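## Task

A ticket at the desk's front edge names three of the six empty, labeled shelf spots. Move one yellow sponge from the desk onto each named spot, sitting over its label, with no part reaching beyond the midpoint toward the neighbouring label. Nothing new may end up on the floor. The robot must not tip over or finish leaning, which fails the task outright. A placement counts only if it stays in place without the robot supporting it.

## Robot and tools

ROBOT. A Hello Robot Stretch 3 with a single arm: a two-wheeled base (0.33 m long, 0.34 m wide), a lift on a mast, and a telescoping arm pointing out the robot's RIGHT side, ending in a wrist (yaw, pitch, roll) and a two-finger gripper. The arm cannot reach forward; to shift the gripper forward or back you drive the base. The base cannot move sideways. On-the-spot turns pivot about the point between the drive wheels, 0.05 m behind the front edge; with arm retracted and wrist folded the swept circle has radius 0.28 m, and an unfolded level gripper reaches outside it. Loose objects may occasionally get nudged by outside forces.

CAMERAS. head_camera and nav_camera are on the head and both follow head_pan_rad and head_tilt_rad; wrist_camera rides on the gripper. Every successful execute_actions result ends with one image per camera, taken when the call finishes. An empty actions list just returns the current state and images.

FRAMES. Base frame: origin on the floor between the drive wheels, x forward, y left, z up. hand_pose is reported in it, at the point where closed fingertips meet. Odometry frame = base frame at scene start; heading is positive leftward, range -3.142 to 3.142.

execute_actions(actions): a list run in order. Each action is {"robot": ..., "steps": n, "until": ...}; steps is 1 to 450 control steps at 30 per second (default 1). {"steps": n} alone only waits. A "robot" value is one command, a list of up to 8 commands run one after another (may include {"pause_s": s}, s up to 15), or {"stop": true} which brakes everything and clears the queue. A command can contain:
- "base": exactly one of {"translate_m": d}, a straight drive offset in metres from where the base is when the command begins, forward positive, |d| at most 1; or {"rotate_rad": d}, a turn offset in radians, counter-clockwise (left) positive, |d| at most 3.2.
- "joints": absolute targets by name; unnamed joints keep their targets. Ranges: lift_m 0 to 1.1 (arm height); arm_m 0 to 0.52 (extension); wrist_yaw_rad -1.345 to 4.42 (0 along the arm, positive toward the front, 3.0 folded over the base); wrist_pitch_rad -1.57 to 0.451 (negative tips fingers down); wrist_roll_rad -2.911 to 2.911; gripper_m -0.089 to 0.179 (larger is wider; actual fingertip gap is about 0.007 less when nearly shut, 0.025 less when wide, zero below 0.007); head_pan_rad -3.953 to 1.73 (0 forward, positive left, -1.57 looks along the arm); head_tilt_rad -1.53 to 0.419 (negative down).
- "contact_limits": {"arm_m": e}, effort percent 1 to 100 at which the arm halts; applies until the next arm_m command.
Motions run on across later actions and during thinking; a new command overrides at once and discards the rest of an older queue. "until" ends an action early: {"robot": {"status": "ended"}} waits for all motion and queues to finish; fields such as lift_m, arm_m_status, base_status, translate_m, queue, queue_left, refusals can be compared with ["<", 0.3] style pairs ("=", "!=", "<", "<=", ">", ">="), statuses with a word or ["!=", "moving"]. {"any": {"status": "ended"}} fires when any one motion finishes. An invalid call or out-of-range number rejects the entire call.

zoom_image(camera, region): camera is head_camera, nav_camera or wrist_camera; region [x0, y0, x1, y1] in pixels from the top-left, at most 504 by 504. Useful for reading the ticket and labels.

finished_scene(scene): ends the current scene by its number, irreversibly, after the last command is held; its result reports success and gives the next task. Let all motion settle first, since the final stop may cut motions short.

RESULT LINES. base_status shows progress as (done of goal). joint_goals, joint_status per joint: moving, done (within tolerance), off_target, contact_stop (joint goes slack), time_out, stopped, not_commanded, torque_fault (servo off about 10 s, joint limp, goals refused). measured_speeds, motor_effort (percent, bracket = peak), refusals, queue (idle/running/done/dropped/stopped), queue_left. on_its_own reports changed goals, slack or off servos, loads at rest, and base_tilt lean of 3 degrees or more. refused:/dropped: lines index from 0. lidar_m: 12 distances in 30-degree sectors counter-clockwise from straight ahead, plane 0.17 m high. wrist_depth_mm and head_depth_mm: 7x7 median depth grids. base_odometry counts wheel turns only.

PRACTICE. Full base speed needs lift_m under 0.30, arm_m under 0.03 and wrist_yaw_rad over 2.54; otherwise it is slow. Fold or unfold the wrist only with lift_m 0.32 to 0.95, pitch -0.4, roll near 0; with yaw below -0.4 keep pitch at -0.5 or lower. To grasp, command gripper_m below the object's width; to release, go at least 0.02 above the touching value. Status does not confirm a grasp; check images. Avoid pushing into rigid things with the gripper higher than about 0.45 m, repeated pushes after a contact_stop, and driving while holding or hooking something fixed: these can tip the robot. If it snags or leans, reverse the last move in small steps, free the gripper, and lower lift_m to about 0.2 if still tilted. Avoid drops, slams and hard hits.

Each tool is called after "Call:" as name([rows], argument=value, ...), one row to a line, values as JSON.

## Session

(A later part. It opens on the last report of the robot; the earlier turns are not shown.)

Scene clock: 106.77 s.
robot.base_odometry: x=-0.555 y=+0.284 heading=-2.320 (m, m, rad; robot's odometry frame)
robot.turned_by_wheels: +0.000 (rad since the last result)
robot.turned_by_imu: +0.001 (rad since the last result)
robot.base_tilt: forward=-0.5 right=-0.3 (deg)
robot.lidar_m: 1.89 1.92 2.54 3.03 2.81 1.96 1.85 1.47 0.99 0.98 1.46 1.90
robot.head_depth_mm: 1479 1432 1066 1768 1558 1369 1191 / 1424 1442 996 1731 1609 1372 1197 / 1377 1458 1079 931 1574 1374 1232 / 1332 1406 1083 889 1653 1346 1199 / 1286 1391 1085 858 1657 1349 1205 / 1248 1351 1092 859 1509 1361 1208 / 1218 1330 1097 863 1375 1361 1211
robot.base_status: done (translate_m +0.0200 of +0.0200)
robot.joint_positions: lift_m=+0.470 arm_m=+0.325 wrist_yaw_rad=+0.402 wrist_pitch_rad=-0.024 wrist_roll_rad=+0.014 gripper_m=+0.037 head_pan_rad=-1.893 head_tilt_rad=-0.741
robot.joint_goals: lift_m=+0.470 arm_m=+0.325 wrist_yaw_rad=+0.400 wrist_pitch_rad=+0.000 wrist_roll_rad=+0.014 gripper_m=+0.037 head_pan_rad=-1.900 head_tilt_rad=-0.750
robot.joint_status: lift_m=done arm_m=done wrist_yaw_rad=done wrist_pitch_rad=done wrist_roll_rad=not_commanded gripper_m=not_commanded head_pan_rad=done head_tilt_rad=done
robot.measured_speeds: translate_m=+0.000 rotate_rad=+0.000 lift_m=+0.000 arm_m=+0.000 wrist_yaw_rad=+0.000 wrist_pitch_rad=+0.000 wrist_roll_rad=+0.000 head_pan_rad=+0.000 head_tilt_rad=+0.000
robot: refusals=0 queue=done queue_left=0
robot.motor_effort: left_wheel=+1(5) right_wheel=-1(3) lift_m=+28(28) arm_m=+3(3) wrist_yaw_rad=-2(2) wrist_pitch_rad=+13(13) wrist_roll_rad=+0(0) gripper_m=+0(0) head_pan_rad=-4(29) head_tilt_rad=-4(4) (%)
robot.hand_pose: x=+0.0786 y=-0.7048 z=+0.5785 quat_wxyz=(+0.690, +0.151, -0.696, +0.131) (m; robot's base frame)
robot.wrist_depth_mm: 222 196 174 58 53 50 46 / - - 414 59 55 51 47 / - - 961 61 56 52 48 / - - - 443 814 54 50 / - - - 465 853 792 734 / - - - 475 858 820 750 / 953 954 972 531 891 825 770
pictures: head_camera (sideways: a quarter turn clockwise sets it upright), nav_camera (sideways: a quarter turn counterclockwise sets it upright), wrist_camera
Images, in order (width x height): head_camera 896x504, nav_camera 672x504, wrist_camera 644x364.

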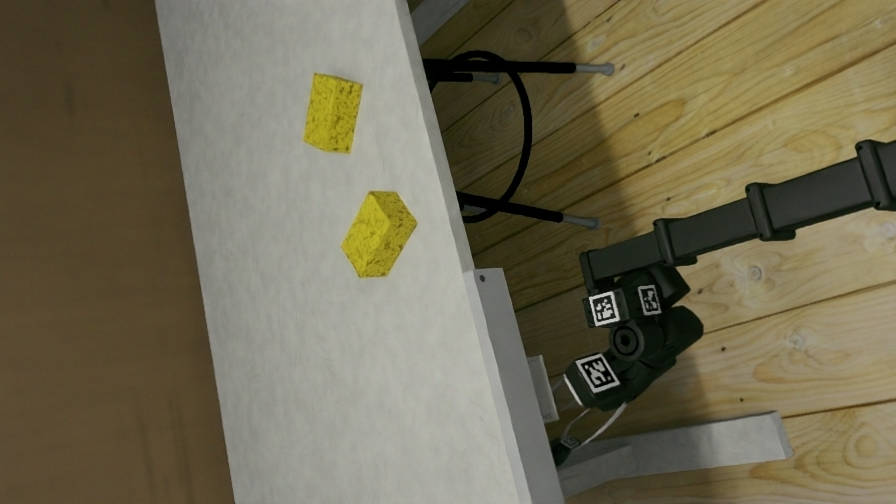

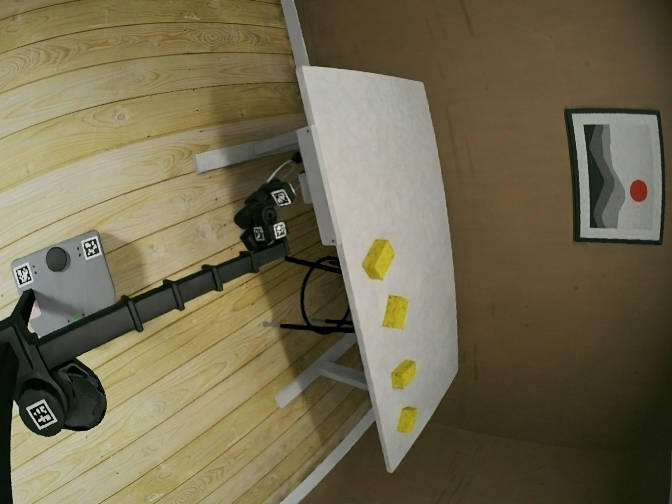

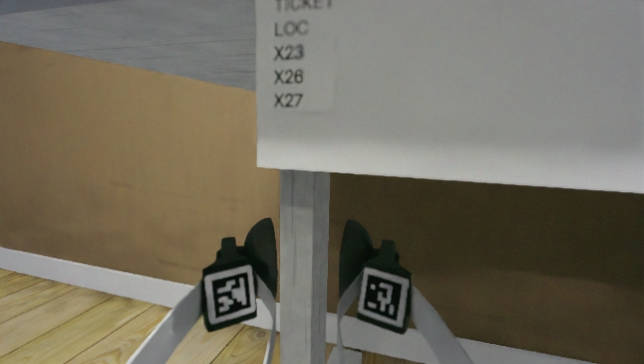

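Call:
execute_actions([
  {"robot":{"joints":{"arm_m":0.14,"head_pan_rad":-1.55}},"steps":450,"until":{"robot":{"arm_m":["<",0.22]}}},
  {"robot":{"base":{"translate_m":-0.31}},"steps":100,"until":{"robot":{"arm_m":["<",0.15]}}},
  {"robot":[{"joints":{"lift_m":0.84,"wrist_pitch_rad":-0.48,"wrist_yaw_rad":0.46,"gripper_m":0.14}},{"joints":{"arm_m":0.415}}],"steps":450,"until":{"robot":{"status":"ended"}}},
])

Scene clock: 137.50 s.
robot.base_odometry: x=-0.344 y=+0.511 heading=-2.320 (m, m, rad; robot's odometry frame)
robot.turned_by_wheels: +0.000 (rad since the last result)
robot.turned_by_imu: +0.001 (rad since the last result)
robot.base_tilt: forward=-0.5 right=-0.3 (deg)
robot.lidar_m: 2.19 2.27 2.95 2.98 2.35 1.63 1.54 1.57 0.87 0.94 1.08 1.93
robot.head_depth_mm: 1274 1377 - - 1522 1339 1195 / 1270 1390 917 899 1562 1363 1195 / 1273 1372 - 902 1565 1376 1197 / 1274 1381 1085 877 1618 1382 1202 / 1273 1369 1089 886 1616 1385 1206 / 1271 1374 1091 861 1613 1385 1208 / 1272 1384 1097 865 1525 1358 1211
robot.base_status: done (translate_m -0.3100 of -0.3100)
robot.joint_positions: lift_m=+0.840 arm_m=+0.415 wrist_yaw_rad=+0.458 wrist_pitch_rad=-0.494 wrist_roll_rad=+0.014 gripper_m=+0.140 head_pan_rad=-1.557 head_tilt_rad=-0.741
robot.joint_goals: lift_m=+0.840 arm_m=+0.415 wrist_yaw_rad=+0.460 wrist_pitch_rad=-0.480 wrist_roll_rad=+0.014 gripper_m=+0.140 head_pan_rad=-1.550 head_tilt_rad=-0.750
robot.joint_status: lift_m=done arm_m=done wrist_yaw_rad=done wrist_pitch_rad=done wrist_roll_rad=not_commanded gripper_m=done head_pan_rad=done head_tilt_rad=done
robot.measured_speeds: translate_m=+0.000 rotate_rad=+0.000 lift_m=+0.000 arm_m=+0.000 wrist_yaw_rad=+0.000 wrist_pitch_rad=+0.000 wrist_roll_rad=+0.000 head_pan_rad=+0.000 head_tilt_rad=+0.000
robot: refusals=0 queue=done queue_left=0
robot.motor_effort: left_wheel=+1(2) right_wheel=-1(4) lift_m=+35(37) arm_m=+3(4) wrist_yaw_rad=+1(3) wrist_pitch_rad=+7(13) wrist_roll_rad=+0(0) gripper_m=+0(81) head_pan_rad=+4(39) head_tilt_rad=-4(4) (%)
robot.hand_pose: x=+0.0731 y=-0.7518 z=+0.8359 quat_wxyz=(+0.703, +0.324, -0.633, -0.015) (m; robot's base frame)
robot.wrist_depth_mm: - 967 854 774 701 645 606 / - 655 659 680 702 680 649 / 476 482 489 494 514 515 533 / 381 382 393 395 402 410 418 / 317 330 324 330 333 335 342 / 273 - 268 234 283 297 288 / - 237 235 204 246 237 204
pictures: head_camera (sideways: a quarter turn clockwise sets it upright), nav_camera (sideways: a quarter turn counterclockwise sets it upright), wrist_camera
Images, in order (width x height): head_camera 896x504, nav_camera 672x504, wrist_camera 644x364.

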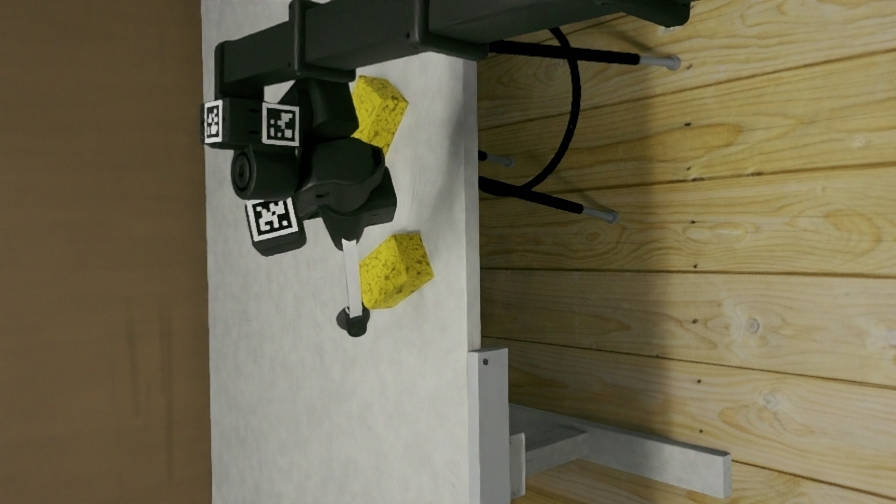

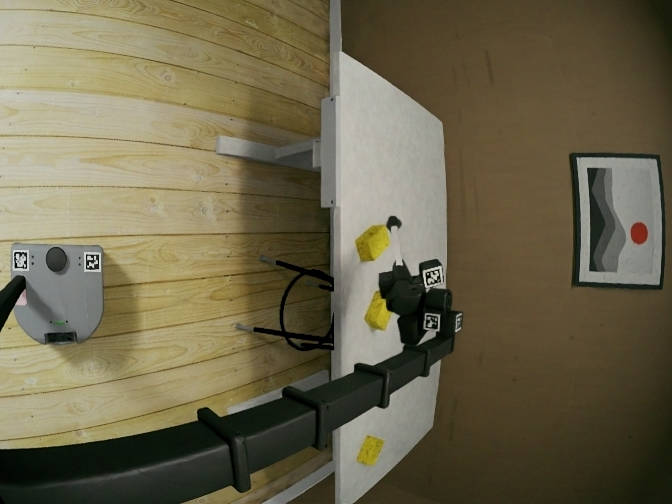

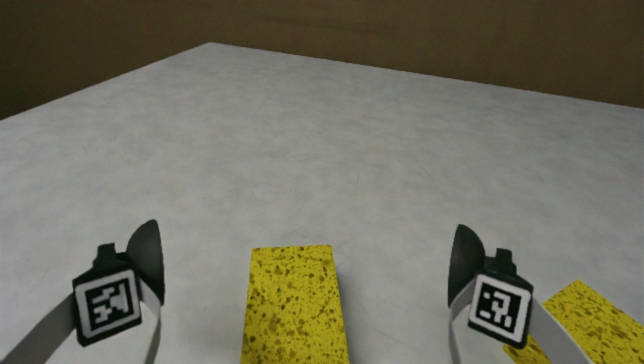

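Nicely aligned.

Call:
execute_actions([
  {"robot":{"base":{"translate_m":0.01},"joints":{"lift_m":0.755,"gripper_m":0.12}},"steps":450,"until":{"robot":{"status":"ended"}}},
])

Scene clock: 144.47 s.
robot.base_odometry: x=-0.351 y=+0.504 heading=-2.320 (m, m, rad; robot's odometry frame)
robot.turned_by_wheels: +0.000 (rad since the last result)
robot.turned_by_imu: +0.001 (rad since the last result)
robot.base_tilt: forward=-0.5 right=-0.3 (deg)
robot.lidar_m: 2.19 2.25 2.95 2.99 2.36 1.64 1.55 1.58 0.88 0.94 1.07 1.92
robot.head_depth_mm: 1271 1362 1083 899 - 1371 1184 / 1267 1373 1156 1795 1566 1367 1200 / 1272 1375 1163 1478 1574 1373 1207 / 1271 1379 1121 873 1619 1381 1198 / 1272 1376 1086 884 1624 1373 1204 / 1273 1385 1094 860 1618 1382 1202 / 1270 1377 1099 863 1544 1361 1209
robot.base_status: done (translate_m +0.0100 of +0.0100)
robot.joint_positions: lift_m=+0.755 arm_m=+0.415 wrist_yaw_rad=+0.458 wrist_pitch_rad=-0.494 wrist_roll_rad=+0.014 gripper_m=+0.120 head_pan_rad=-1.557 head_tilt_rad=-0.741
robot.joint_goals: lift_m=+0.755 arm_m=+0.415 wrist_yaw_rad=+0.460 wrist_pitch_rad=-0.480 wrist_roll_rad=+0.014 gripper_m=+0.120 head_pan_rad=-1.550 head_tilt_rad=-0.750
robot.joint_status: lift_m=done arm_m=done wrist_yaw_rad=done wrist_pitch_rad=done wrist_roll_rad=not_commanded gripper_m=done head_pan_rad=done head_tilt_rad=done
robot.measured_speeds: translate_m=+0.000 rotate_rad=+0.000 lift_m=+0.000 arm_m=+0.000 wrist_yaw_rad=+0.000 wrist_pitch_rad=+0.000 wrist_roll_rad=+0.000 head_pan_rad=+0.000 head_tilt_rad=+0.000
robot: refusals=0 queue=done queue_left=0
robot.motor_effort: left_wheel=+1(4) right_wheel=-1(3) lift_m=+29(36) arm_m=+3(2) wrist_yaw_rad=+3(3) wrist_pitch_rad=+7(7) wrist_roll_rad=+0(0) gripper_m=-1(73) head_pan_rad=+5(4) head_tilt_rad=-4(4) (%)
robot.hand_pose: x=+0.0731 y=-0.7518 z=+0.7511 quat_wxyz=(+0.703, +0.324, -0.633, -0.015) (m; robot's base frame)
robot.wrist_depth_mm: - 647 664 690 690 644 602 / 411 421 433 440 457 464 478 / 306 311 317 324 330 338 348 / 246 248 242 182 260 263 270 / 206 211 200 151 214 217 212 / 176 - 169 128 173 190 175 / - 151 149 140 155 156 162
pictures: head_camera (sideways: a quarter turn clockwise sets it upright), nav_camera (sideways: a quarter turn counterclockwise sets it upright), wrist_camera
Images, in order (width x height): head_camera 896x504, nav_camera 672x504, wrist_camera 644x364.

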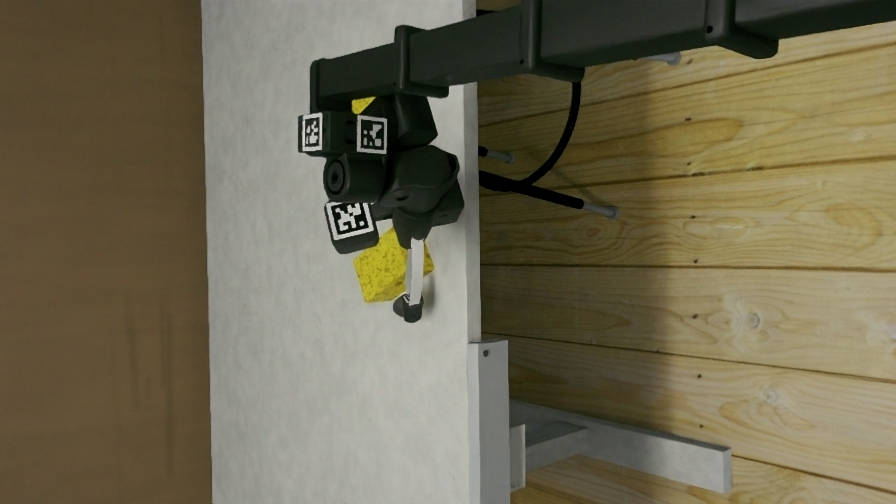

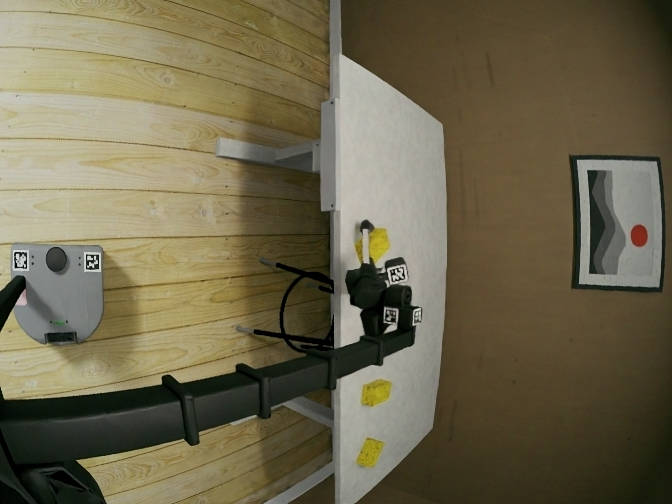

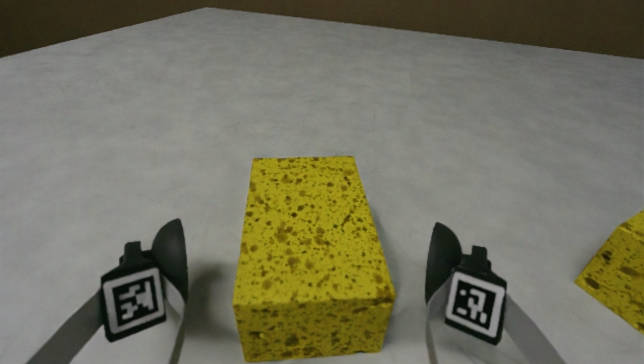

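Call:
execute_actions([
  {"robot":[{"base":{"translate_m":0.008},"joints":{"lift_m":0.743,"arm_m":0.428}},{"joints":{"gripper_m":0.02}},{"joints":{"lift_m":0.79}}],"steps":450,"until":{"robot":{"status":"ended"}}},
])

Scene clock: 156.13 s.
robot.base_odometry: x=-0.356 y=+0.498 heading=-2.320 (m, m, rad; robot's odometry frame)
robot.turned_by_wheels: +0.000 (rad since the last result)
robot.turned_by_imu: +0.001 (rad since the last result)
robot.base_tilt: forward=-0.5 right=-0.3 (deg)
robot.lidar_m: 2.18 2.24 2.93 2.99 2.38 1.65 1.56 1.59 0.88 0.94 1.08 1.93
robot.head_depth_mm: 1274 1376 1102 - - 1366 1194 / 1271 1377 - 894 1565 1373 1197 / 1266 1377 - 877 1562 1375 1196 / 1268 1381 1128 884 1619 1371 1194 / 1266 1381 1089 886 1621 1380 1197 / 1273 1387 1089 860 1588 1383 1210 / 1272 1377 1096 864 1550 1351 1209
robot.base_status: done (translate_m +0.0080 of +0.0080)
robot.joint_positions: lift_m=+0.790 arm_m=+0.428 wrist_yaw_rad=+0.459 wrist_pitch_rad=-0.495 wrist_roll_rad=+0.014 gripper_m=+0.025 head_pan_rad=-1.557 head_tilt_rad=-0.741
robot.joint_goals: lift_m=+0.790 arm_m=+0.428 wrist_yaw_rad=+0.460 wrist_pitch_rad=-0.480 wrist_roll_rad=+0.014 gripper_m=+0.026 head_pan_rad=-1.550 head_tilt_rad=-0.750
robot.joint_status: lift_m=done arm_m=done wrist_yaw_rad=done wrist_pitch_rad=done wrist_roll_rad=not_commanded gripper_m=done head_pan_rad=done head_tilt_rad=done
robot.measured_speeds: translate_m=+0.000 rotate_rad=+0.000 lift_m=+0.000 arm_m=+0.000 wrist_yaw_rad=+0.000 wrist_pitch_rad=+0.000 wrist_roll_rad=+0.000 head_pan_rad=+0.000 head_tilt_rad=+0.000
robot: refusals=0 queue=done queue_left=0
robot.on_its_own: gripper_m is held at +0.026, not at your +0.020, by its stall guard, which is still easing
robot.motor_effort: left_wheel=+0(3) right_wheel=+0(5) lift_m=+36(35) arm_m=+3(5) wrist_yaw_rad=+1(1) wrist_pitch_rad=+8(8) wrist_roll_rad=+0(0) gripper_m=-3(98) head_pan_rad=+4(4) head_tilt_rad=-5(4) (%)
robot.hand_pose: x=+0.0733 y=-0.7645 z=+0.7857 quat_wxyz=(+0.703, +0.325, -0.633, -0.015) (m; robot's base frame)
robot.wrist_depth_mm: - 922 791 746 689 637 590 / 507 505 521 542 547 570 589 / 378 380 389 392 400 410 418 / 299 302 295 170 317 320 328 / 250 254 145 140 265 264 270 / 214 218 117 118 119 225 227 / 187 186 110 109 184 197 177
pictures: head_camera (sideways: a quarter turn clockwise sets it upright), nav_camera (sideways: a quarter turn counterclockwise sets it upright), wrist_camera
Images, in order (width x height): head_camera 896x504, nav_camera 672x504, wrist_camera 644x364.

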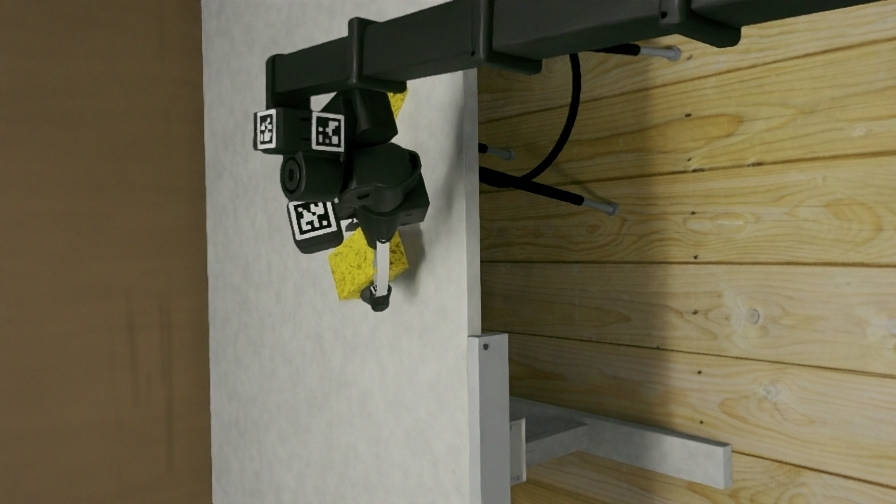

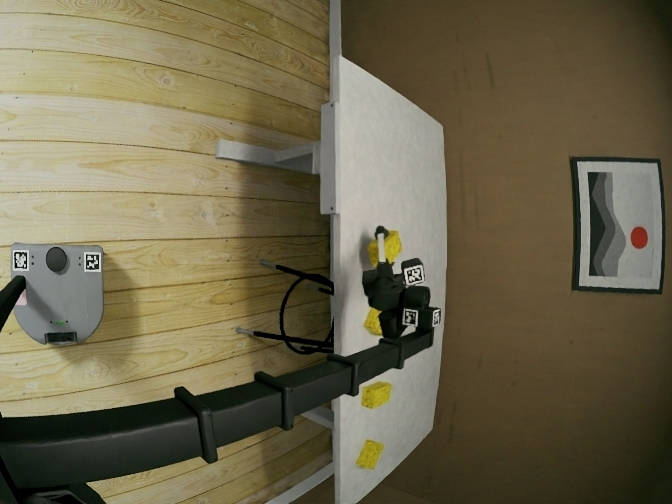

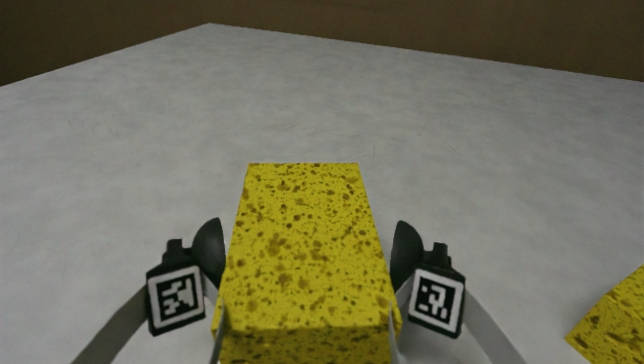

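Call:
execute_actions([
  {"robot":{"joints":{"arm_m":0.0,"lift_m":0.81,"head_pan_rad":0.0,"head_tilt_rad":-0.35}},"steps":450,"until":{"robot":{"status":"ended"}}},
])

Scene clock: 164.53 s.
robot.base_odometry: x=-0.356 y=+0.498 heading=-2.320 (m, m, rad; robot's odometry frame)
robot.turned_by_wheels: +0.000 (rad since the last result)
robot.turned_by_imu: +0.001 (rad since the last result)
robot.base_tilt: forward=-0.5 right=-0.3 (deg)
robot.lidar_m: 2.18 2.25 2.93 3.00 2.37 1.65 1.56 1.59 0.88 0.94 1.07 1.92
robot.head_depth_mm: 1935 2052 2190 2313 2429 1912 1526 / 1922 2022 2152 2290 2423 1914 1541 / 1911 2017 2150 2276 2413 1915 1533 / 1899 2001 2157 2289 2421 1918 1539 / 1912 2014 2152 2278 2384 1930 1527 / 1906 2008 2128 2282 2432 1911 1529 / 1908 2040 2157 2294 2414 1935 1543
robot.base_status: done (translate_m +0.0080 of +0.0080)
robot.joint_positions: lift_m=+0.810 arm_m=+0.002 wrist_yaw_rad=+0.459 wrist_pitch_rad=-0.496 wrist_roll_rad=+0.014 gripper_m=+0.027 head_pan_rad=-0.007 head_tilt_rad=-0.359
robot.joint_goals: lift_m=+0.810 arm_m=+0.000 wrist_yaw_rad=+0.460 wrist_pitch_rad=-0.480 wrist_roll_rad=+0.014 gripper_m=+0.026 head_pan_rad=+0.000 head_tilt_rad=-0.350
robot.joint_status: lift_m=done arm_m=done wrist_yaw_rad=done wrist_pitch_rad=done wrist_roll_rad=not_commanded gripper_m=done head_pan_rad=done head_tilt_rad=done
robot.measured_speeds: translate_m=+0.000 rotate_rad=+0.000 lift_m=+0.000 arm_m=+0.000 wrist_yaw_rad=+0.000 wrist_pitch_rad=+0.000 wrist_roll_rad=+0.000 head_pan_rad=+0.000 head_tilt_rad=+0.000
robot: refusals=0 queue=done queue_left=0
robot.on_its_own: gripper_m is held at +0.026, not at your +0.020, by its stall guard, which is not easing now
robot.motor_effort: left_wheel=+0(0) right_wheel=+0(0) lift_m=+35(37) arm_m=-4(3) wrist_yaw_rad=+0(0) wrist_pitch_rad=+8(8) wrist_roll_rad=+0(0) gripper_m=-20(20) head_pan_rad=+5(59) head_tilt_rad=+6(31) (%)
robot.hand_pose: x=+0.0733 y=-0.3385 z=+0.8055 quat_wxyz=(+0.703, +0.325, -0.633, -0.016) (m; robot's base frame)
robot.wrist_depth_mm: - - - 947 977 935 889 / - 672 586 591 618 637 661 / - - 530 475 464 462 444 / - - - 171 - 664 401 / - - 145 140 - - - / - - 117 118 119 - - / 903 895 110 109 897 918 937
pictures: head_camera (sideways: a quarter turn clockwise sets it upright), nav_camera (sideways: a quarter turn counterclockwise sets it upright), wrist_camera
Images, in order (width x height): head_camera 896x504, nav_camera 672x504, wrist_camera 644x364.

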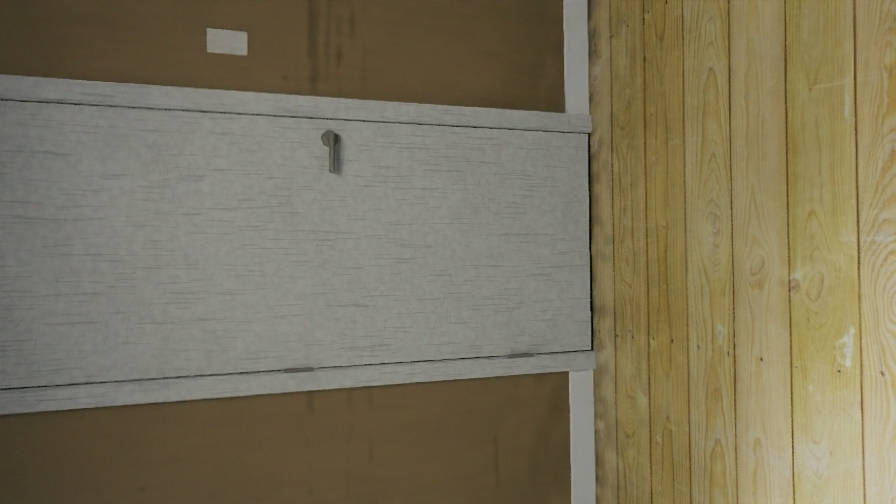

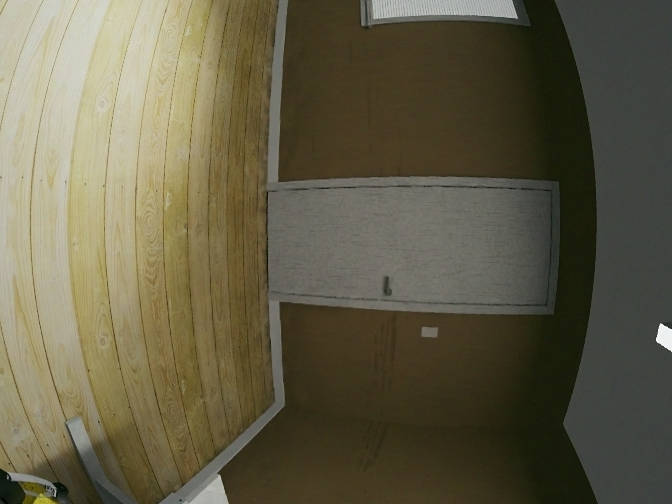

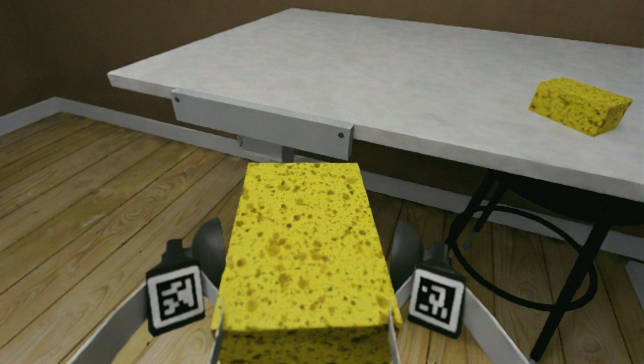

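Call:
execute_actions([
  {"robot":[{"base":{"rotate_rad":1.915},"joints":{"wrist_yaw_rad":2.62,"lift_m":0.29,"head_pan_rad":-0.3}},{"base":{"translate_m":1.0}}],"steps":450,"until":{"robot":{"status":"ended"}}},
])

Scene clock: 185.93 s.
robot.base_odometry: x=+0.563 y=+0.104 heading=-0.405 (m, m, rad; robot's odometry frame)
robot.turned_by_wheels: +1.915 (rad since the last result)
robot.turned_by_imu: +1.911 (rad since the last result)
robot.base_tilt: forward=-0.5 right=-0.3 (deg)
robot.lidar_m: 2.13 1.47 1.28 1.28 1.50 1.77 2.07 2.81 2.47 2.47 2.46 2.03
robot.head_depth_mm: 2019 2144 2246 2426 2402 1912 1529 / 2023 2174 2299 2480 2522 1901 1533 / 2024 2178 2283 2429 2466 1927 1530 / 2061 2161 2250 2349 2398 1930 1532 / 2049 2188 2266 2354 2376 1916 1546 / 2056 2203 2241 2344 2328 1925 1548 / 2080 2223 2306 2497 2595 1939 1535
robot.base_status: done (translate_m +1.0000 of +1.0000)
robot.joint_positions: lift_m=+0.290 arm_m=+0.002 wrist_yaw_rad=+2.617 wrist_pitch_rad=-0.496 wrist_roll_rad=+0.014 gripper_m=+0.027 head_pan_rad=-0.293 head_tilt_rad=-0.358
robot.joint_goals: lift_m=+0.290 arm_m=+0.000 wrist_yaw_rad=+2.620 wrist_pitch_rad=-0.480 wrist_roll_rad=+0.014 gripper_m=+0.026 head_pan_rad=-0.300 head_tilt_rad=-0.350
robot.joint_status: lift_m=done arm_m=done wrist_yaw_rad=done wrist_pitch_rad=done wrist_roll_rad=not_commanded gripper_m=done head_pan_rad=done head_tilt_rad=done
robot.measured_speeds: translate_m=+0.000 rotate_rad=+0.000 lift_m=+0.000 arm_m=+0.000 wrist_yaw_rad=+0.000 wrist_pitch_rad=+0.000 wrist_roll_rad=+0.000 head_pan_rad=+0.000 head_tilt_rad=+0.000
robot: refusals=0 queue=done queue_left=0
robot.on_its_own: gripper_m is held at +0.026, not at your +0.020, by its stall guard, which is not easing now
robot.motor_effort: left_wheel=-1(8) right_wheel=+1(6) lift_m=+28(35) arm_m=-4(3) wrist_yaw_rad=+2(3) wrist_pitch_rad=+8(9) wrist_roll_rad=+0(0) gripper_m=-20(19) head_pan_rad=-4(36) head_tilt_rad=+5(5) (%)
robot.hand_pose: x=+0.0858 y=+0.0384 z=+0.2856 quat_wxyz=(+0.346, +0.711, -0.012, +0.612) (m; robot's base frame)
robot.wrist_depth_mm: - - - - - - - / - - - - - - - / 804 805 833 869 852 895 898 / 638 647 660 171 679 697 710 / 538 544 145 140 571 577 578 / 469 477 117 118 119 487 493 / - - 107 109 400 427 425
pictures: head_camera (sideways: a quarter turn clockwise sets it upright), nav_camera (sideways: a quarter turn counterclockwise sets it upright), wrist_camera
Images, in order (width x height): head_camera 896x504, nav_camera 672x504, wrist_camera 644x364.

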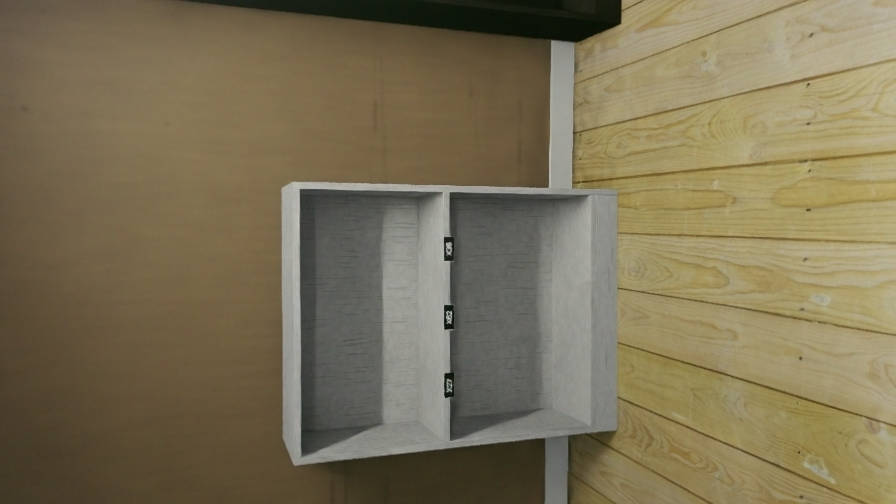

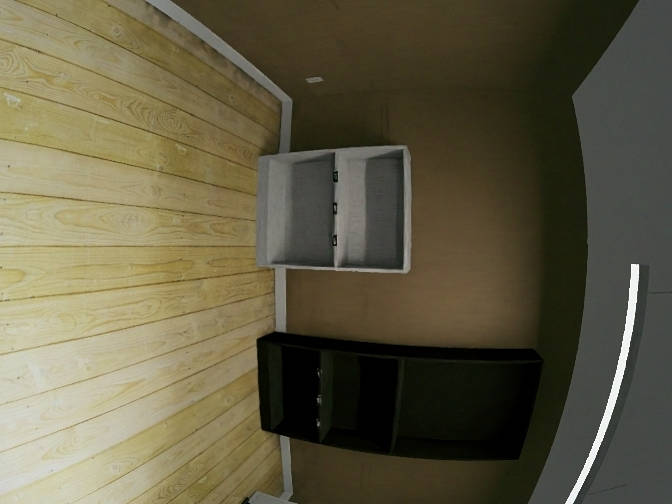

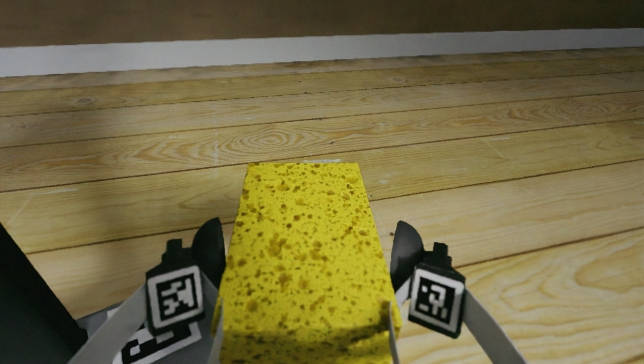

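Call:
execute_actions([
  {"robot":{"base":{"translate_m":1.0},"joints":{"head_pan_rad":-1.57,"head_tilt_rad":-0.85}},"steps":450,"until":{"robot":{"translate_m":[">",0.545]}}},
  {"robot":{"base":{"translate_m":1.0}},"steps":450,"until":{"robot":{"status":"ended"}}},
  {"robot":{"base":{"rotate_rad":1.26}},"steps":450,"until":{"robot":{"rotate_rad":[">",1.1]}}},
  {"robot":{"joints":{"lift_m":0.69,"wrist_yaw_rad":0.0}},"steps":450,"until":{"robot":{"status":"ended"}}},
])

Scene clock: 211.50 s.
robot.base_odometry: x=+1.991 y=-0.508 heading=+0.855 (m, m, rad; robot's odometry frame)
robot.turned_by_wheels: +1.260 (rad since the last result)
robot.turned_by_imu: +1.255 (rad since the last result)
robot.base_tilt: forward=-0.5 right=-0.3 (deg)
robot.lidar_m: 0.85 0.87 1.17 2.96 4.01 3.03 2.45 1.21 0.75 0.79 0.57 0.89
robot.head_depth_mm: 599 789 918 903 1314 1244 - / 605 787 922 907 1324 1237 - / 611 788 921 916 832 - - / 613 789 916 914 1328 1240 1161 / 620 787 919 921 1336 1241 1166 / 624 787 898 899 971 1276 1167 / 629 612 686 773 1446 1322 1172
robot.base_status: done (rotate_rad +1.2599 of +1.2600)
robot.joint_positions: lift_m=+0.690 arm_m=+0.002 wrist_yaw_rad=+0.003 wrist_pitch_rad=-0.497 wrist_roll_rad=+0.014 gripper_m=+0.027 head_pan_rad=-1.563 head_tilt_rad=-0.840
robot.joint_goals: lift_m=+0.690 arm_m=+0.000 wrist_yaw_rad=+0.000 wrist_pitch_rad=-0.480 wrist_roll_rad=+0.014 gripper_m=+0.026 head_pan_rad=-1.570 head_tilt_rad=-0.850
robot.joint_status: lift_m=done arm_m=done wrist_yaw_rad=done wrist_pitch_rad=done wrist_roll_rad=not_commanded gripper_m=done head_pan_rad=done head_tilt_rad=done
robot.measured_speeds: translate_m=+0.000 rotate_rad=+0.000 lift_m=+0.000 arm_m=+0.000 wrist_yaw_rad=+0.000 wrist_pitch_rad=+0.000 wrist_roll_rad=+0.000 head_pan_rad=+0.000 head_tilt_rad=+0.000
robot: refusals=0 queue=done queue_left=0
robot.on_its_own: gripper_m is held at +0.026, not at your +0.020, by its stall guard, which is not easing now
robot.motor_effort: left_wheel=-1(7) right_wheel=+1(6) lift_m=+35(39) arm_m=-3(3) wrist_yaw_rad=-3(4) wrist_pitch_rad=+9(9) wrist_roll_rad=+0(0) gripper_m=-21(19) head_pan_rad=-4(59) head_tilt_rad=-5(33) (%)
robot.hand_pose: x=-0.0209 y=-0.3605 z=+0.6853 quat_wxyz=(+0.681, +0.174, -0.690, -0.174) (m; robot's base frame)
robot.wrist_depth_mm: 365 472 482 495 509 513 513 / 357 504 512 519 548 548 529 / 357 397 402 416 423 431 443 / 328 333 338 170 359 369 378 / 401 529 145 140 747 747 533 / 850 455 117 118 119 786 569 / 783 593 109 109 700 693 829
pictures: head_camera (sideways: a quarter turn clockwise sets it upright), nav_camera (sideways: a quarter turn counterclockwise sets it upright), wrist_camera
Images, in order (width x height): head_camera 896x504, nav_camera 672x504, wrist_camera 644x364.

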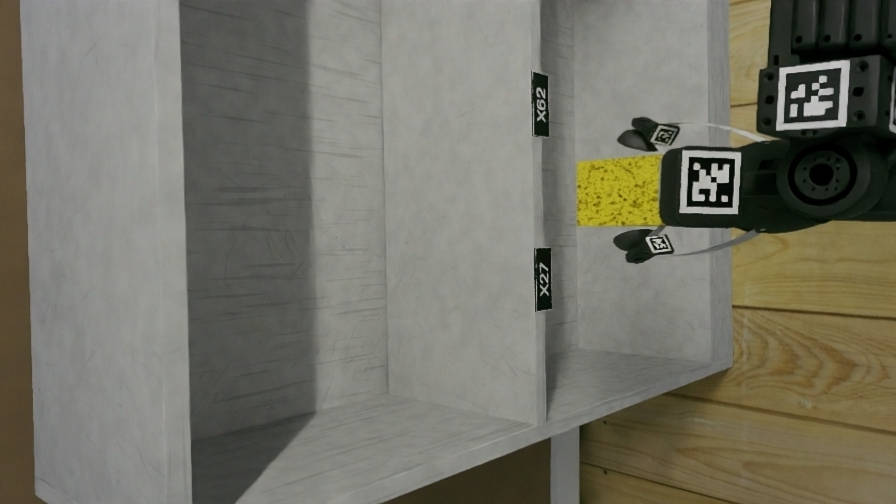

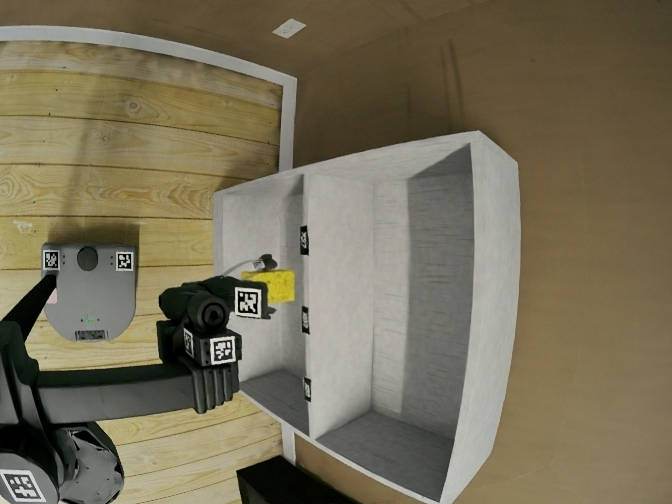

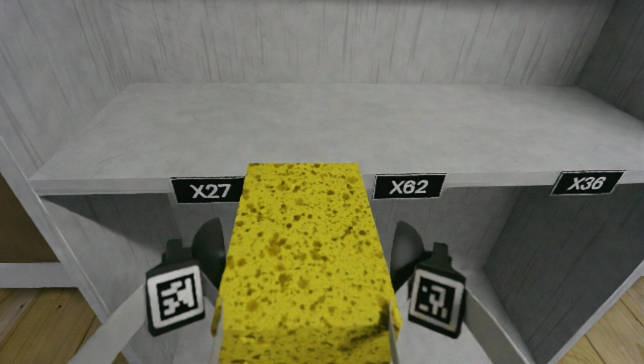

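Call:
execute_actions([
  {"robot":[{"base":{"translate_m":0.095},"joints":{"arm_m":0.27}},{"joints":{"lift_m":0.655}}],"steps":450,"until":{"robot":{"status":"ended"}}},
])

Scene clock: 221.87 s.
robot.base_odometry: x=+2.054 y=-0.436 heading=+0.855 (m, m, rad; robot's odometry frame)
robot.turned_by_wheels: +0.000 (rad since the last result)
robot.turned_by_imu: +0.002 (rad since the last result)
robot.base_tilt: forward=-0.5 right=-0.3 (deg)
robot.lidar_m: 0.75 0.78 1.04 2.65 4.01 3.13 2.54 0.82 0.83 0.63 0.53 0.79
robot.head_depth_mm: 600 783 913 916 1323 - - / 605 782 914 952 1317 1236 1160 / 609 783 912 973 1323 1236 1158 / 615 781 912 917 1320 1235 1168 / 620 781 890 894 1005 1263 1170 / 625 519 633 1172 1447 1322 1170 / 753 845 1008 1210 1442 1315 1169
robot.base_status: done (translate_m +0.0950 of +0.0950)
robot.joint_positions: lift_m=+0.655 arm_m=+0.270 wrist_yaw_rad=+0.002 wrist_pitch_rad=-0.497 wrist_roll_rad=+0.014 gripper_m=+0.027 head_pan_rad=-1.563 head_tilt_rad=-0.840
robot.joint_goals: lift_m=+0.655 arm_m=+0.270 wrist_yaw_rad=+0.000 wrist_pitch_rad=-0.480 wrist_roll_rad=+0.014 gripper_m=+0.026 head_pan_rad=-1.570 head_tilt_rad=-0.850
robot.joint_status: lift_m=done arm_m=done wrist_yaw_rad=done wrist_pitch_rad=done wrist_roll_rad=not_commanded gripper_m=done head_pan_rad=done head_tilt_rad=done
robot.measured_speeds: translate_m=+0.000 rotate_rad=+0.000 lift_m=+0.000 arm_m=+0.000 wrist_yaw_rad=+0.000 wrist_pitch_rad=+0.000 wrist_roll_rad=+0.000 head_pan_rad=+0.000 head_tilt_rad=+0.000
robot: refusals=0 queue=done queue_left=0
robot.on_its_own: gripper_m is held at +0.026, not at your +0.020, by its stall guard, which is not easing now
robot.motor_effort: left_wheel=-1(4) right_wheel=+1(5) lift_m=+28(36) arm_m=+3(4) wrist_yaw_rad=-2(4) wrist_pitch_rad=+9(9) wrist_roll_rad=+0(0) gripper_m=-20(20) head_pan_rad=-4(5) head_tilt_rad=-5(5) (%)
robot.hand_pose: x=-0.0211 y=-0.6284 z=+0.6506 quat_wxyz=(+0.681, +0.173, -0.690, -0.175) (m; robot's base frame)
robot.wrist_depth_mm: 229 236 241 247 250 255 261 / 247 257 265 269 274 279 287 / 250 285 291 297 306 312 318 / 241 260 254 171 273 277 280 / 214 217 145 140 227 229 232 / 184 188 117 118 119 195 196 / 161 158 110 109 159 169 170
pictures: head_camera (sideways: a quarter turn clockwise sets it upright), nav_camera (sideways: a quarter turn counterclockwise sets it upright), wrist_camera
Images, in order (width x height): head_camera 896x504, nav_camera 672x504, wrist_camera 644x364.

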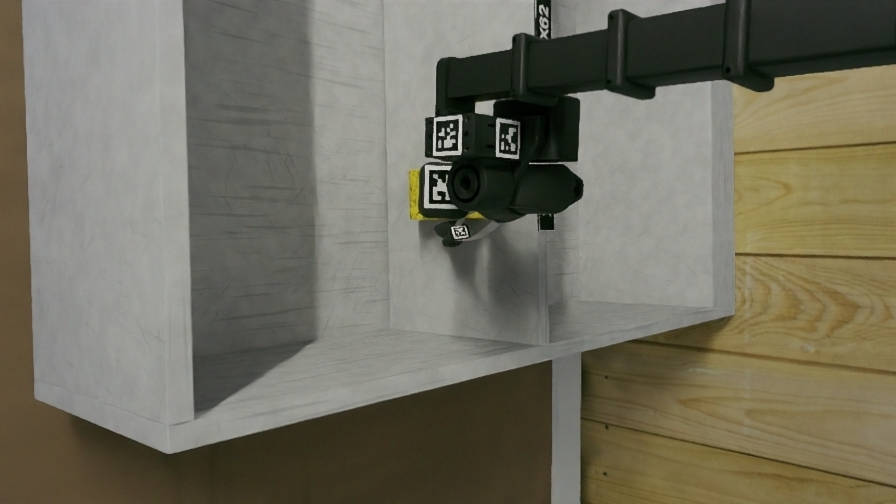

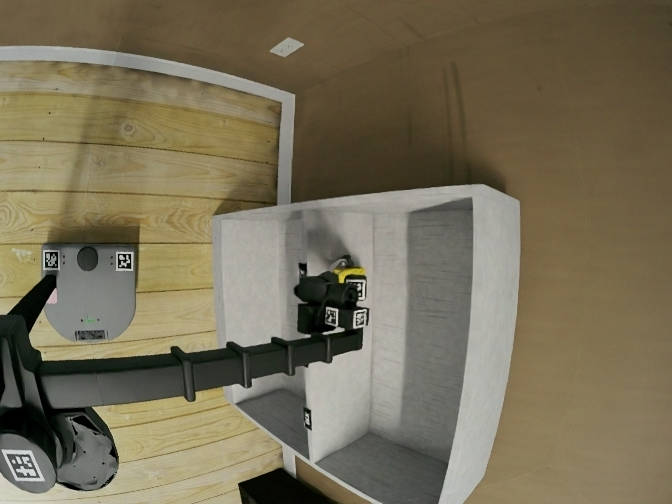

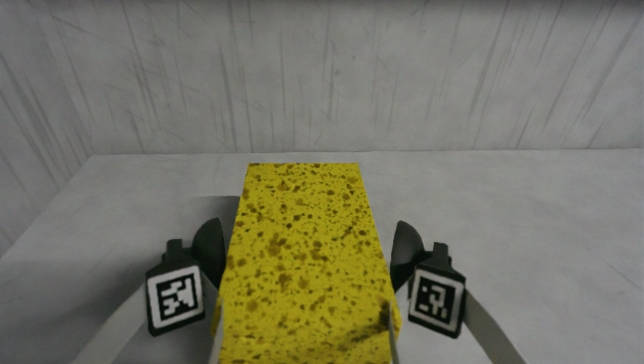

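Call:
execute_actions([
  {"robot":[{"joints":{"lift_m":0.637}},{"joints":{"gripper_m":0.12}},{"joints":{"lift_m":0.655,"arm_m":0.0}}],"steps":450,"until":{"robot":{"status":"ended"}}},
])

Scene clock: 236.57 s.
robot.base_odometry: x=+2.054 y=-0.436 heading=+0.855 (m, m, rad; robot's odometry frame)
robot.turned_by_wheels: +0.000 (rad since the last result)
robot.turned_by_imu: +0.002 (rad since the last result)
robot.base_tilt: forward=-0.5 right=-0.3 (deg)
robot.lidar_m: 0.75 0.78 1.04 2.65 4.02 3.14 2.54 0.82 0.83 0.63 0.53 0.79
robot.head_depth_mm: 601 779 916 904 1315 1230 - / 607 782 912 909 1320 1233 - / 610 781 913 870 1317 1248 - / 616 781 912 914 1315 1241 1162 / 619 784 891 895 1000 1263 1167 / 623 521 632 1179 1428 1316 1171 / 755 847 1010 1205 1440 1320 1169
robot.base_status: done (translate_m +0.0950 of +0.0950)
robot.joint_positions: lift_m=+0.655 arm_m=+0.002 wrist_yaw_rad=+0.002 wrist_pitch_rad=-0.494 wrist_roll_rad=+0.014 gripper_m=+0.120 head_pan_rad=-1.563 head_tilt_rad=-0.840
robot.joint_goals: lift_m=+0.655 arm_m=+0.000 wrist_yaw_rad=+0.000 wrist_pitch_rad=-0.480 wrist_roll_rad=+0.014 gripper_m=+0.120 head_pan_rad=-1.570 head_tilt_rad=-0.850
robot.joint_status: lift_m=done arm_m=done wrist_yaw_rad=done wrist_pitch_rad=done wrist_roll_rad=not_commanded gripper_m=done head_pan_rad=done head_tilt_rad=done
robot.measured_speeds: translate_m=+0.000 rotate_rad=+0.000 lift_m=+0.000 arm_m=+0.000 wrist_yaw_rad=+0.000 wrist_pitch_rad=+0.000 wrist_roll_rad=+0.000 head_pan_rad=+0.000 head_tilt_rad=+0.000
robot: refusals=0 queue=done queue_left=0
robot.motor_effort: left_wheel=-1(1) right_wheel=+2(1) lift_m=+35(36) arm_m=-3(4) wrist_yaw_rad=-1(2) wrist_pitch_rad=+7(9) wrist_roll_rad=+0(0) gripper_m=+0(80) head_pan_rad=-5(5) head_tilt_rad=-5(5) (%)
robot.hand_pose: x=-0.0211 y=-0.3608 z=+0.6508 quat_wxyz=(+0.681, +0.173, -0.690, -0.174) (m; robot's base frame)
robot.wrist_depth_mm: 245 348 480 491 503 506 519 / 555 344 459 368 482 492 508 / 633 315 334 339 353 355 364 / 711 346 634 664 663 697 618 / 811 606 691 736 768 778 636 / 831 - 730 792 791 794 645 / 763 743 655 673 673 674 682
pictures: head_camera (sideways: a quarter turn clockwise sets it upright), nav_camera (sideways: a quarter turn counterclockwise sets it upright), wrist_camera
Images, in order (width x height): head_camera 896x504, nav_camera 672x504, wrist_camera 644x364.

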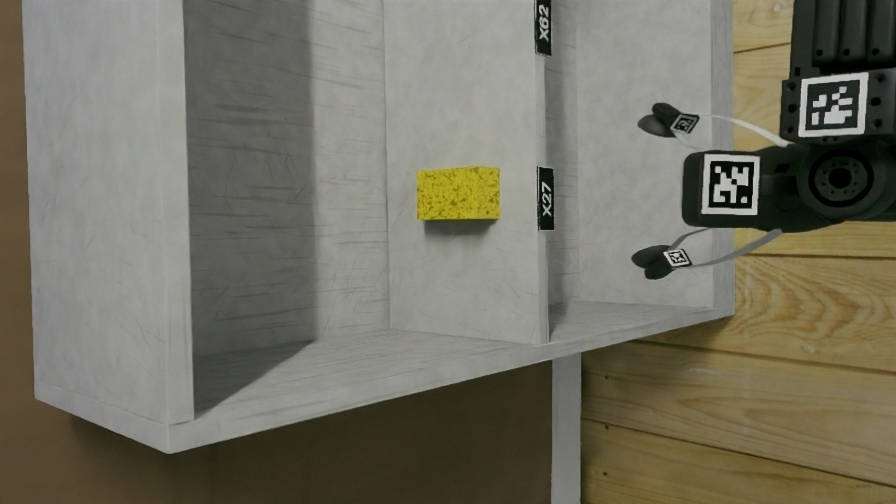

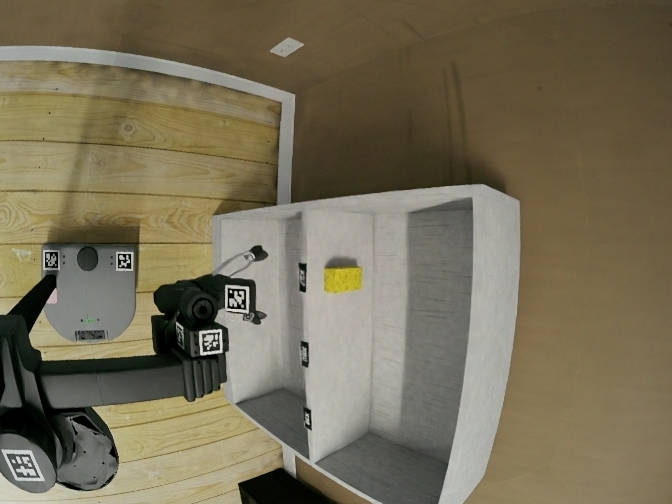

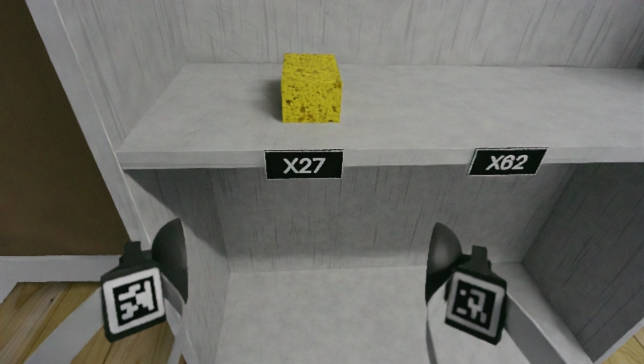

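Call:
execute_actions([
  {"robot":{"base":{"rotate_rad":1.86},"joints":{"wrist_yaw_rad":2.62,"lift_m":0.29,"gripper_m":0.04,"head_pan_rad":-0.2,"head_tilt_rad":-0.5}},"steps":450,"until":{"robot":{"status":"ended"}}},
  {"robot":{"base":{"translate_m":1.0}},"steps":450,"until":{"robot":{"translate_m":[">",0.795]}}},
  {"robot":{"base":{"translate_m":1.0}},"steps":450,"until":{"robot":{"status":"ended"}}},
])

Scene clock: 257.63 s.
robot.base_odometry: x=+0.416 y=+0.308 heading=+2.715 (m, m, rad; robot's odometry frame)
robot.turned_by_wheels: +1.860 (rad since the last result)
robot.turned_by_imu: +1.860 (rad since the last result)
robot.base_tilt: forward=-0.4 right=-0.3 (deg)
robot.lidar_m: 1.68 2.52 2.53 2.54 2.70 2.28 2.33 1.41 1.22 1.22 1.42 1.52
robot.head_depth_mm: 1826 1977 1855 2312 1979 1638 1359 / 1838 2001 1854 2374 2048 1622 1365 / 1870 2004 1873 2159 2044 1631 1361 / 1876 2050 1889 2400 2007 1642 1367 / 1878 2056 1901 2413 2075 1649 1364 / 1895 2073 1901 2476 2084 1636 1375 / 1949 2114 1934 2417 2078 1650 1368
robot.base_status: done (translate_m +1.0000 of +1.0000)
robot.joint_positions: lift_m=+0.290 arm_m=+0.002 wrist_yaw_rad=+2.617 wrist_pitch_rad=-0.495 wrist_roll_rad=+0.014 gripper_m=+0.040 head_pan_rad=-0.207 head_tilt_rad=-0.506
robot.joint_goals: lift_m=+0.290 arm_m=+0.000 wrist_yaw_rad=+2.620 wrist_pitch_rad=-0.480 wrist_roll_rad=+0.014 gripper_m=+0.040 head_pan_rad=-0.200 head_tilt_rad=-0.500
robot.joint_status: lift_m=done arm_m=done wrist_yaw_rad=done wrist_pitch_rad=done wrist_roll_rad=not_commanded gripper_m=done head_pan_rad=done head_tilt_rad=done
robot.measured_speeds: translate_m=+0.000 rotate_rad=+0.000 lift_m=+0.000 arm_m=+0.000 wrist_yaw_rad=+0.000 wrist_pitch_rad=+0.000 wrist_roll_rad=+0.000 head_pan_rad=+0.000 head_tilt_rad=+0.000
robot: refusals=0 queue=done queue_left=0
robot.motor_effort: left_wheel=-1(5) right_wheel=+2(5) lift_m=+28(36) arm_m=-3(3) wrist_yaw_rad=+2(5) wrist_pitch_rad=+8(8) wrist_roll_rad=+0(0) gripper_m=-2(80) head_pan_rad=+4(59) head_tilt_rad=+3(27) (%)
robot.hand_pose: x=+0.0859 y=+0.0386 z=+0.2859 quat_wxyz=(+0.345, +0.711, -0.012, +0.612) (m; robot's base frame)
robot.wrist_depth_mm: - - - - - - - / - - - - - - - / 806 828 840 856 883 884 913 / 647 656 665 668 673 699 706 / 546 551 564 562 566 581 585 / 474 472 - 475 492 487 499 / - - 411 418 407 423 426
pictures: head_camera (sideways: a quarter turn clockwise sets it upright), nav_camera (sideways: a quarter turn counterclockwise sets it upright), wrist_camera
Images, in order (width x height): head_camera 896x504, nav_camera 672x504, wrist_camera 644x364.

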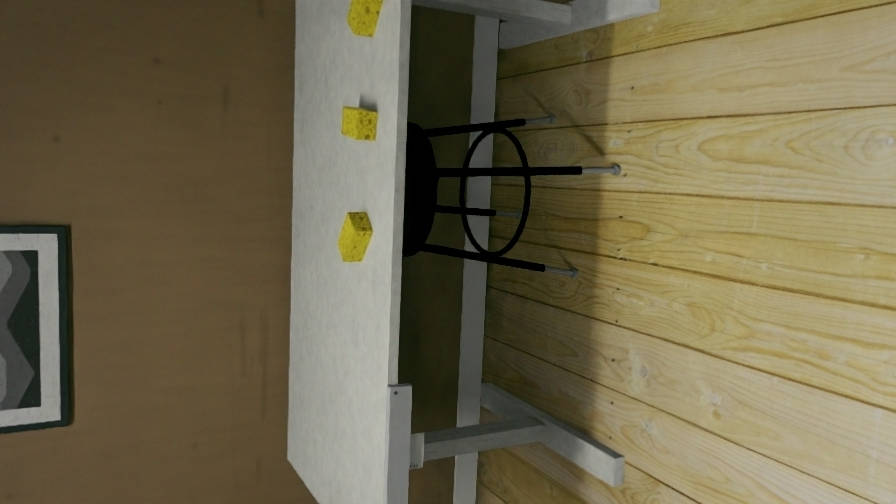

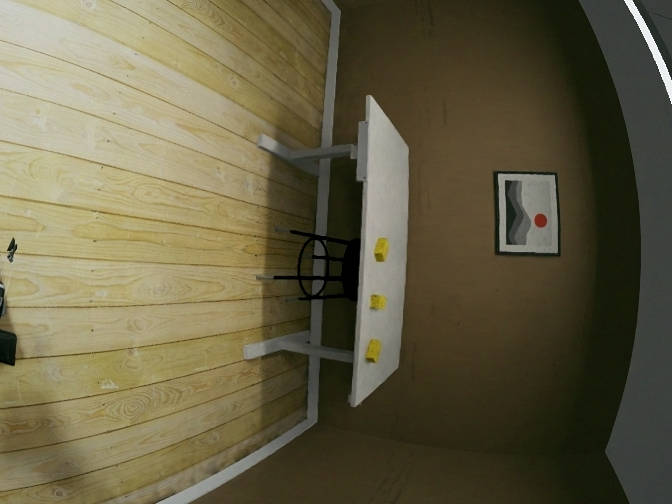

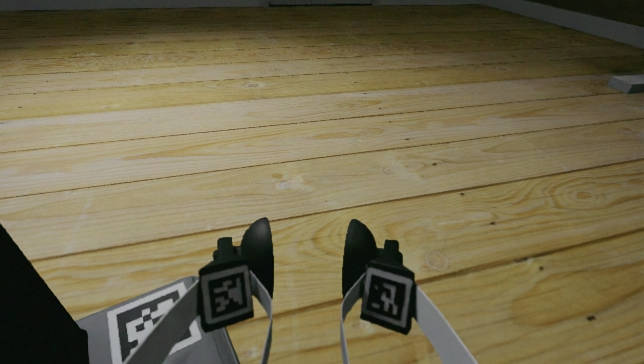

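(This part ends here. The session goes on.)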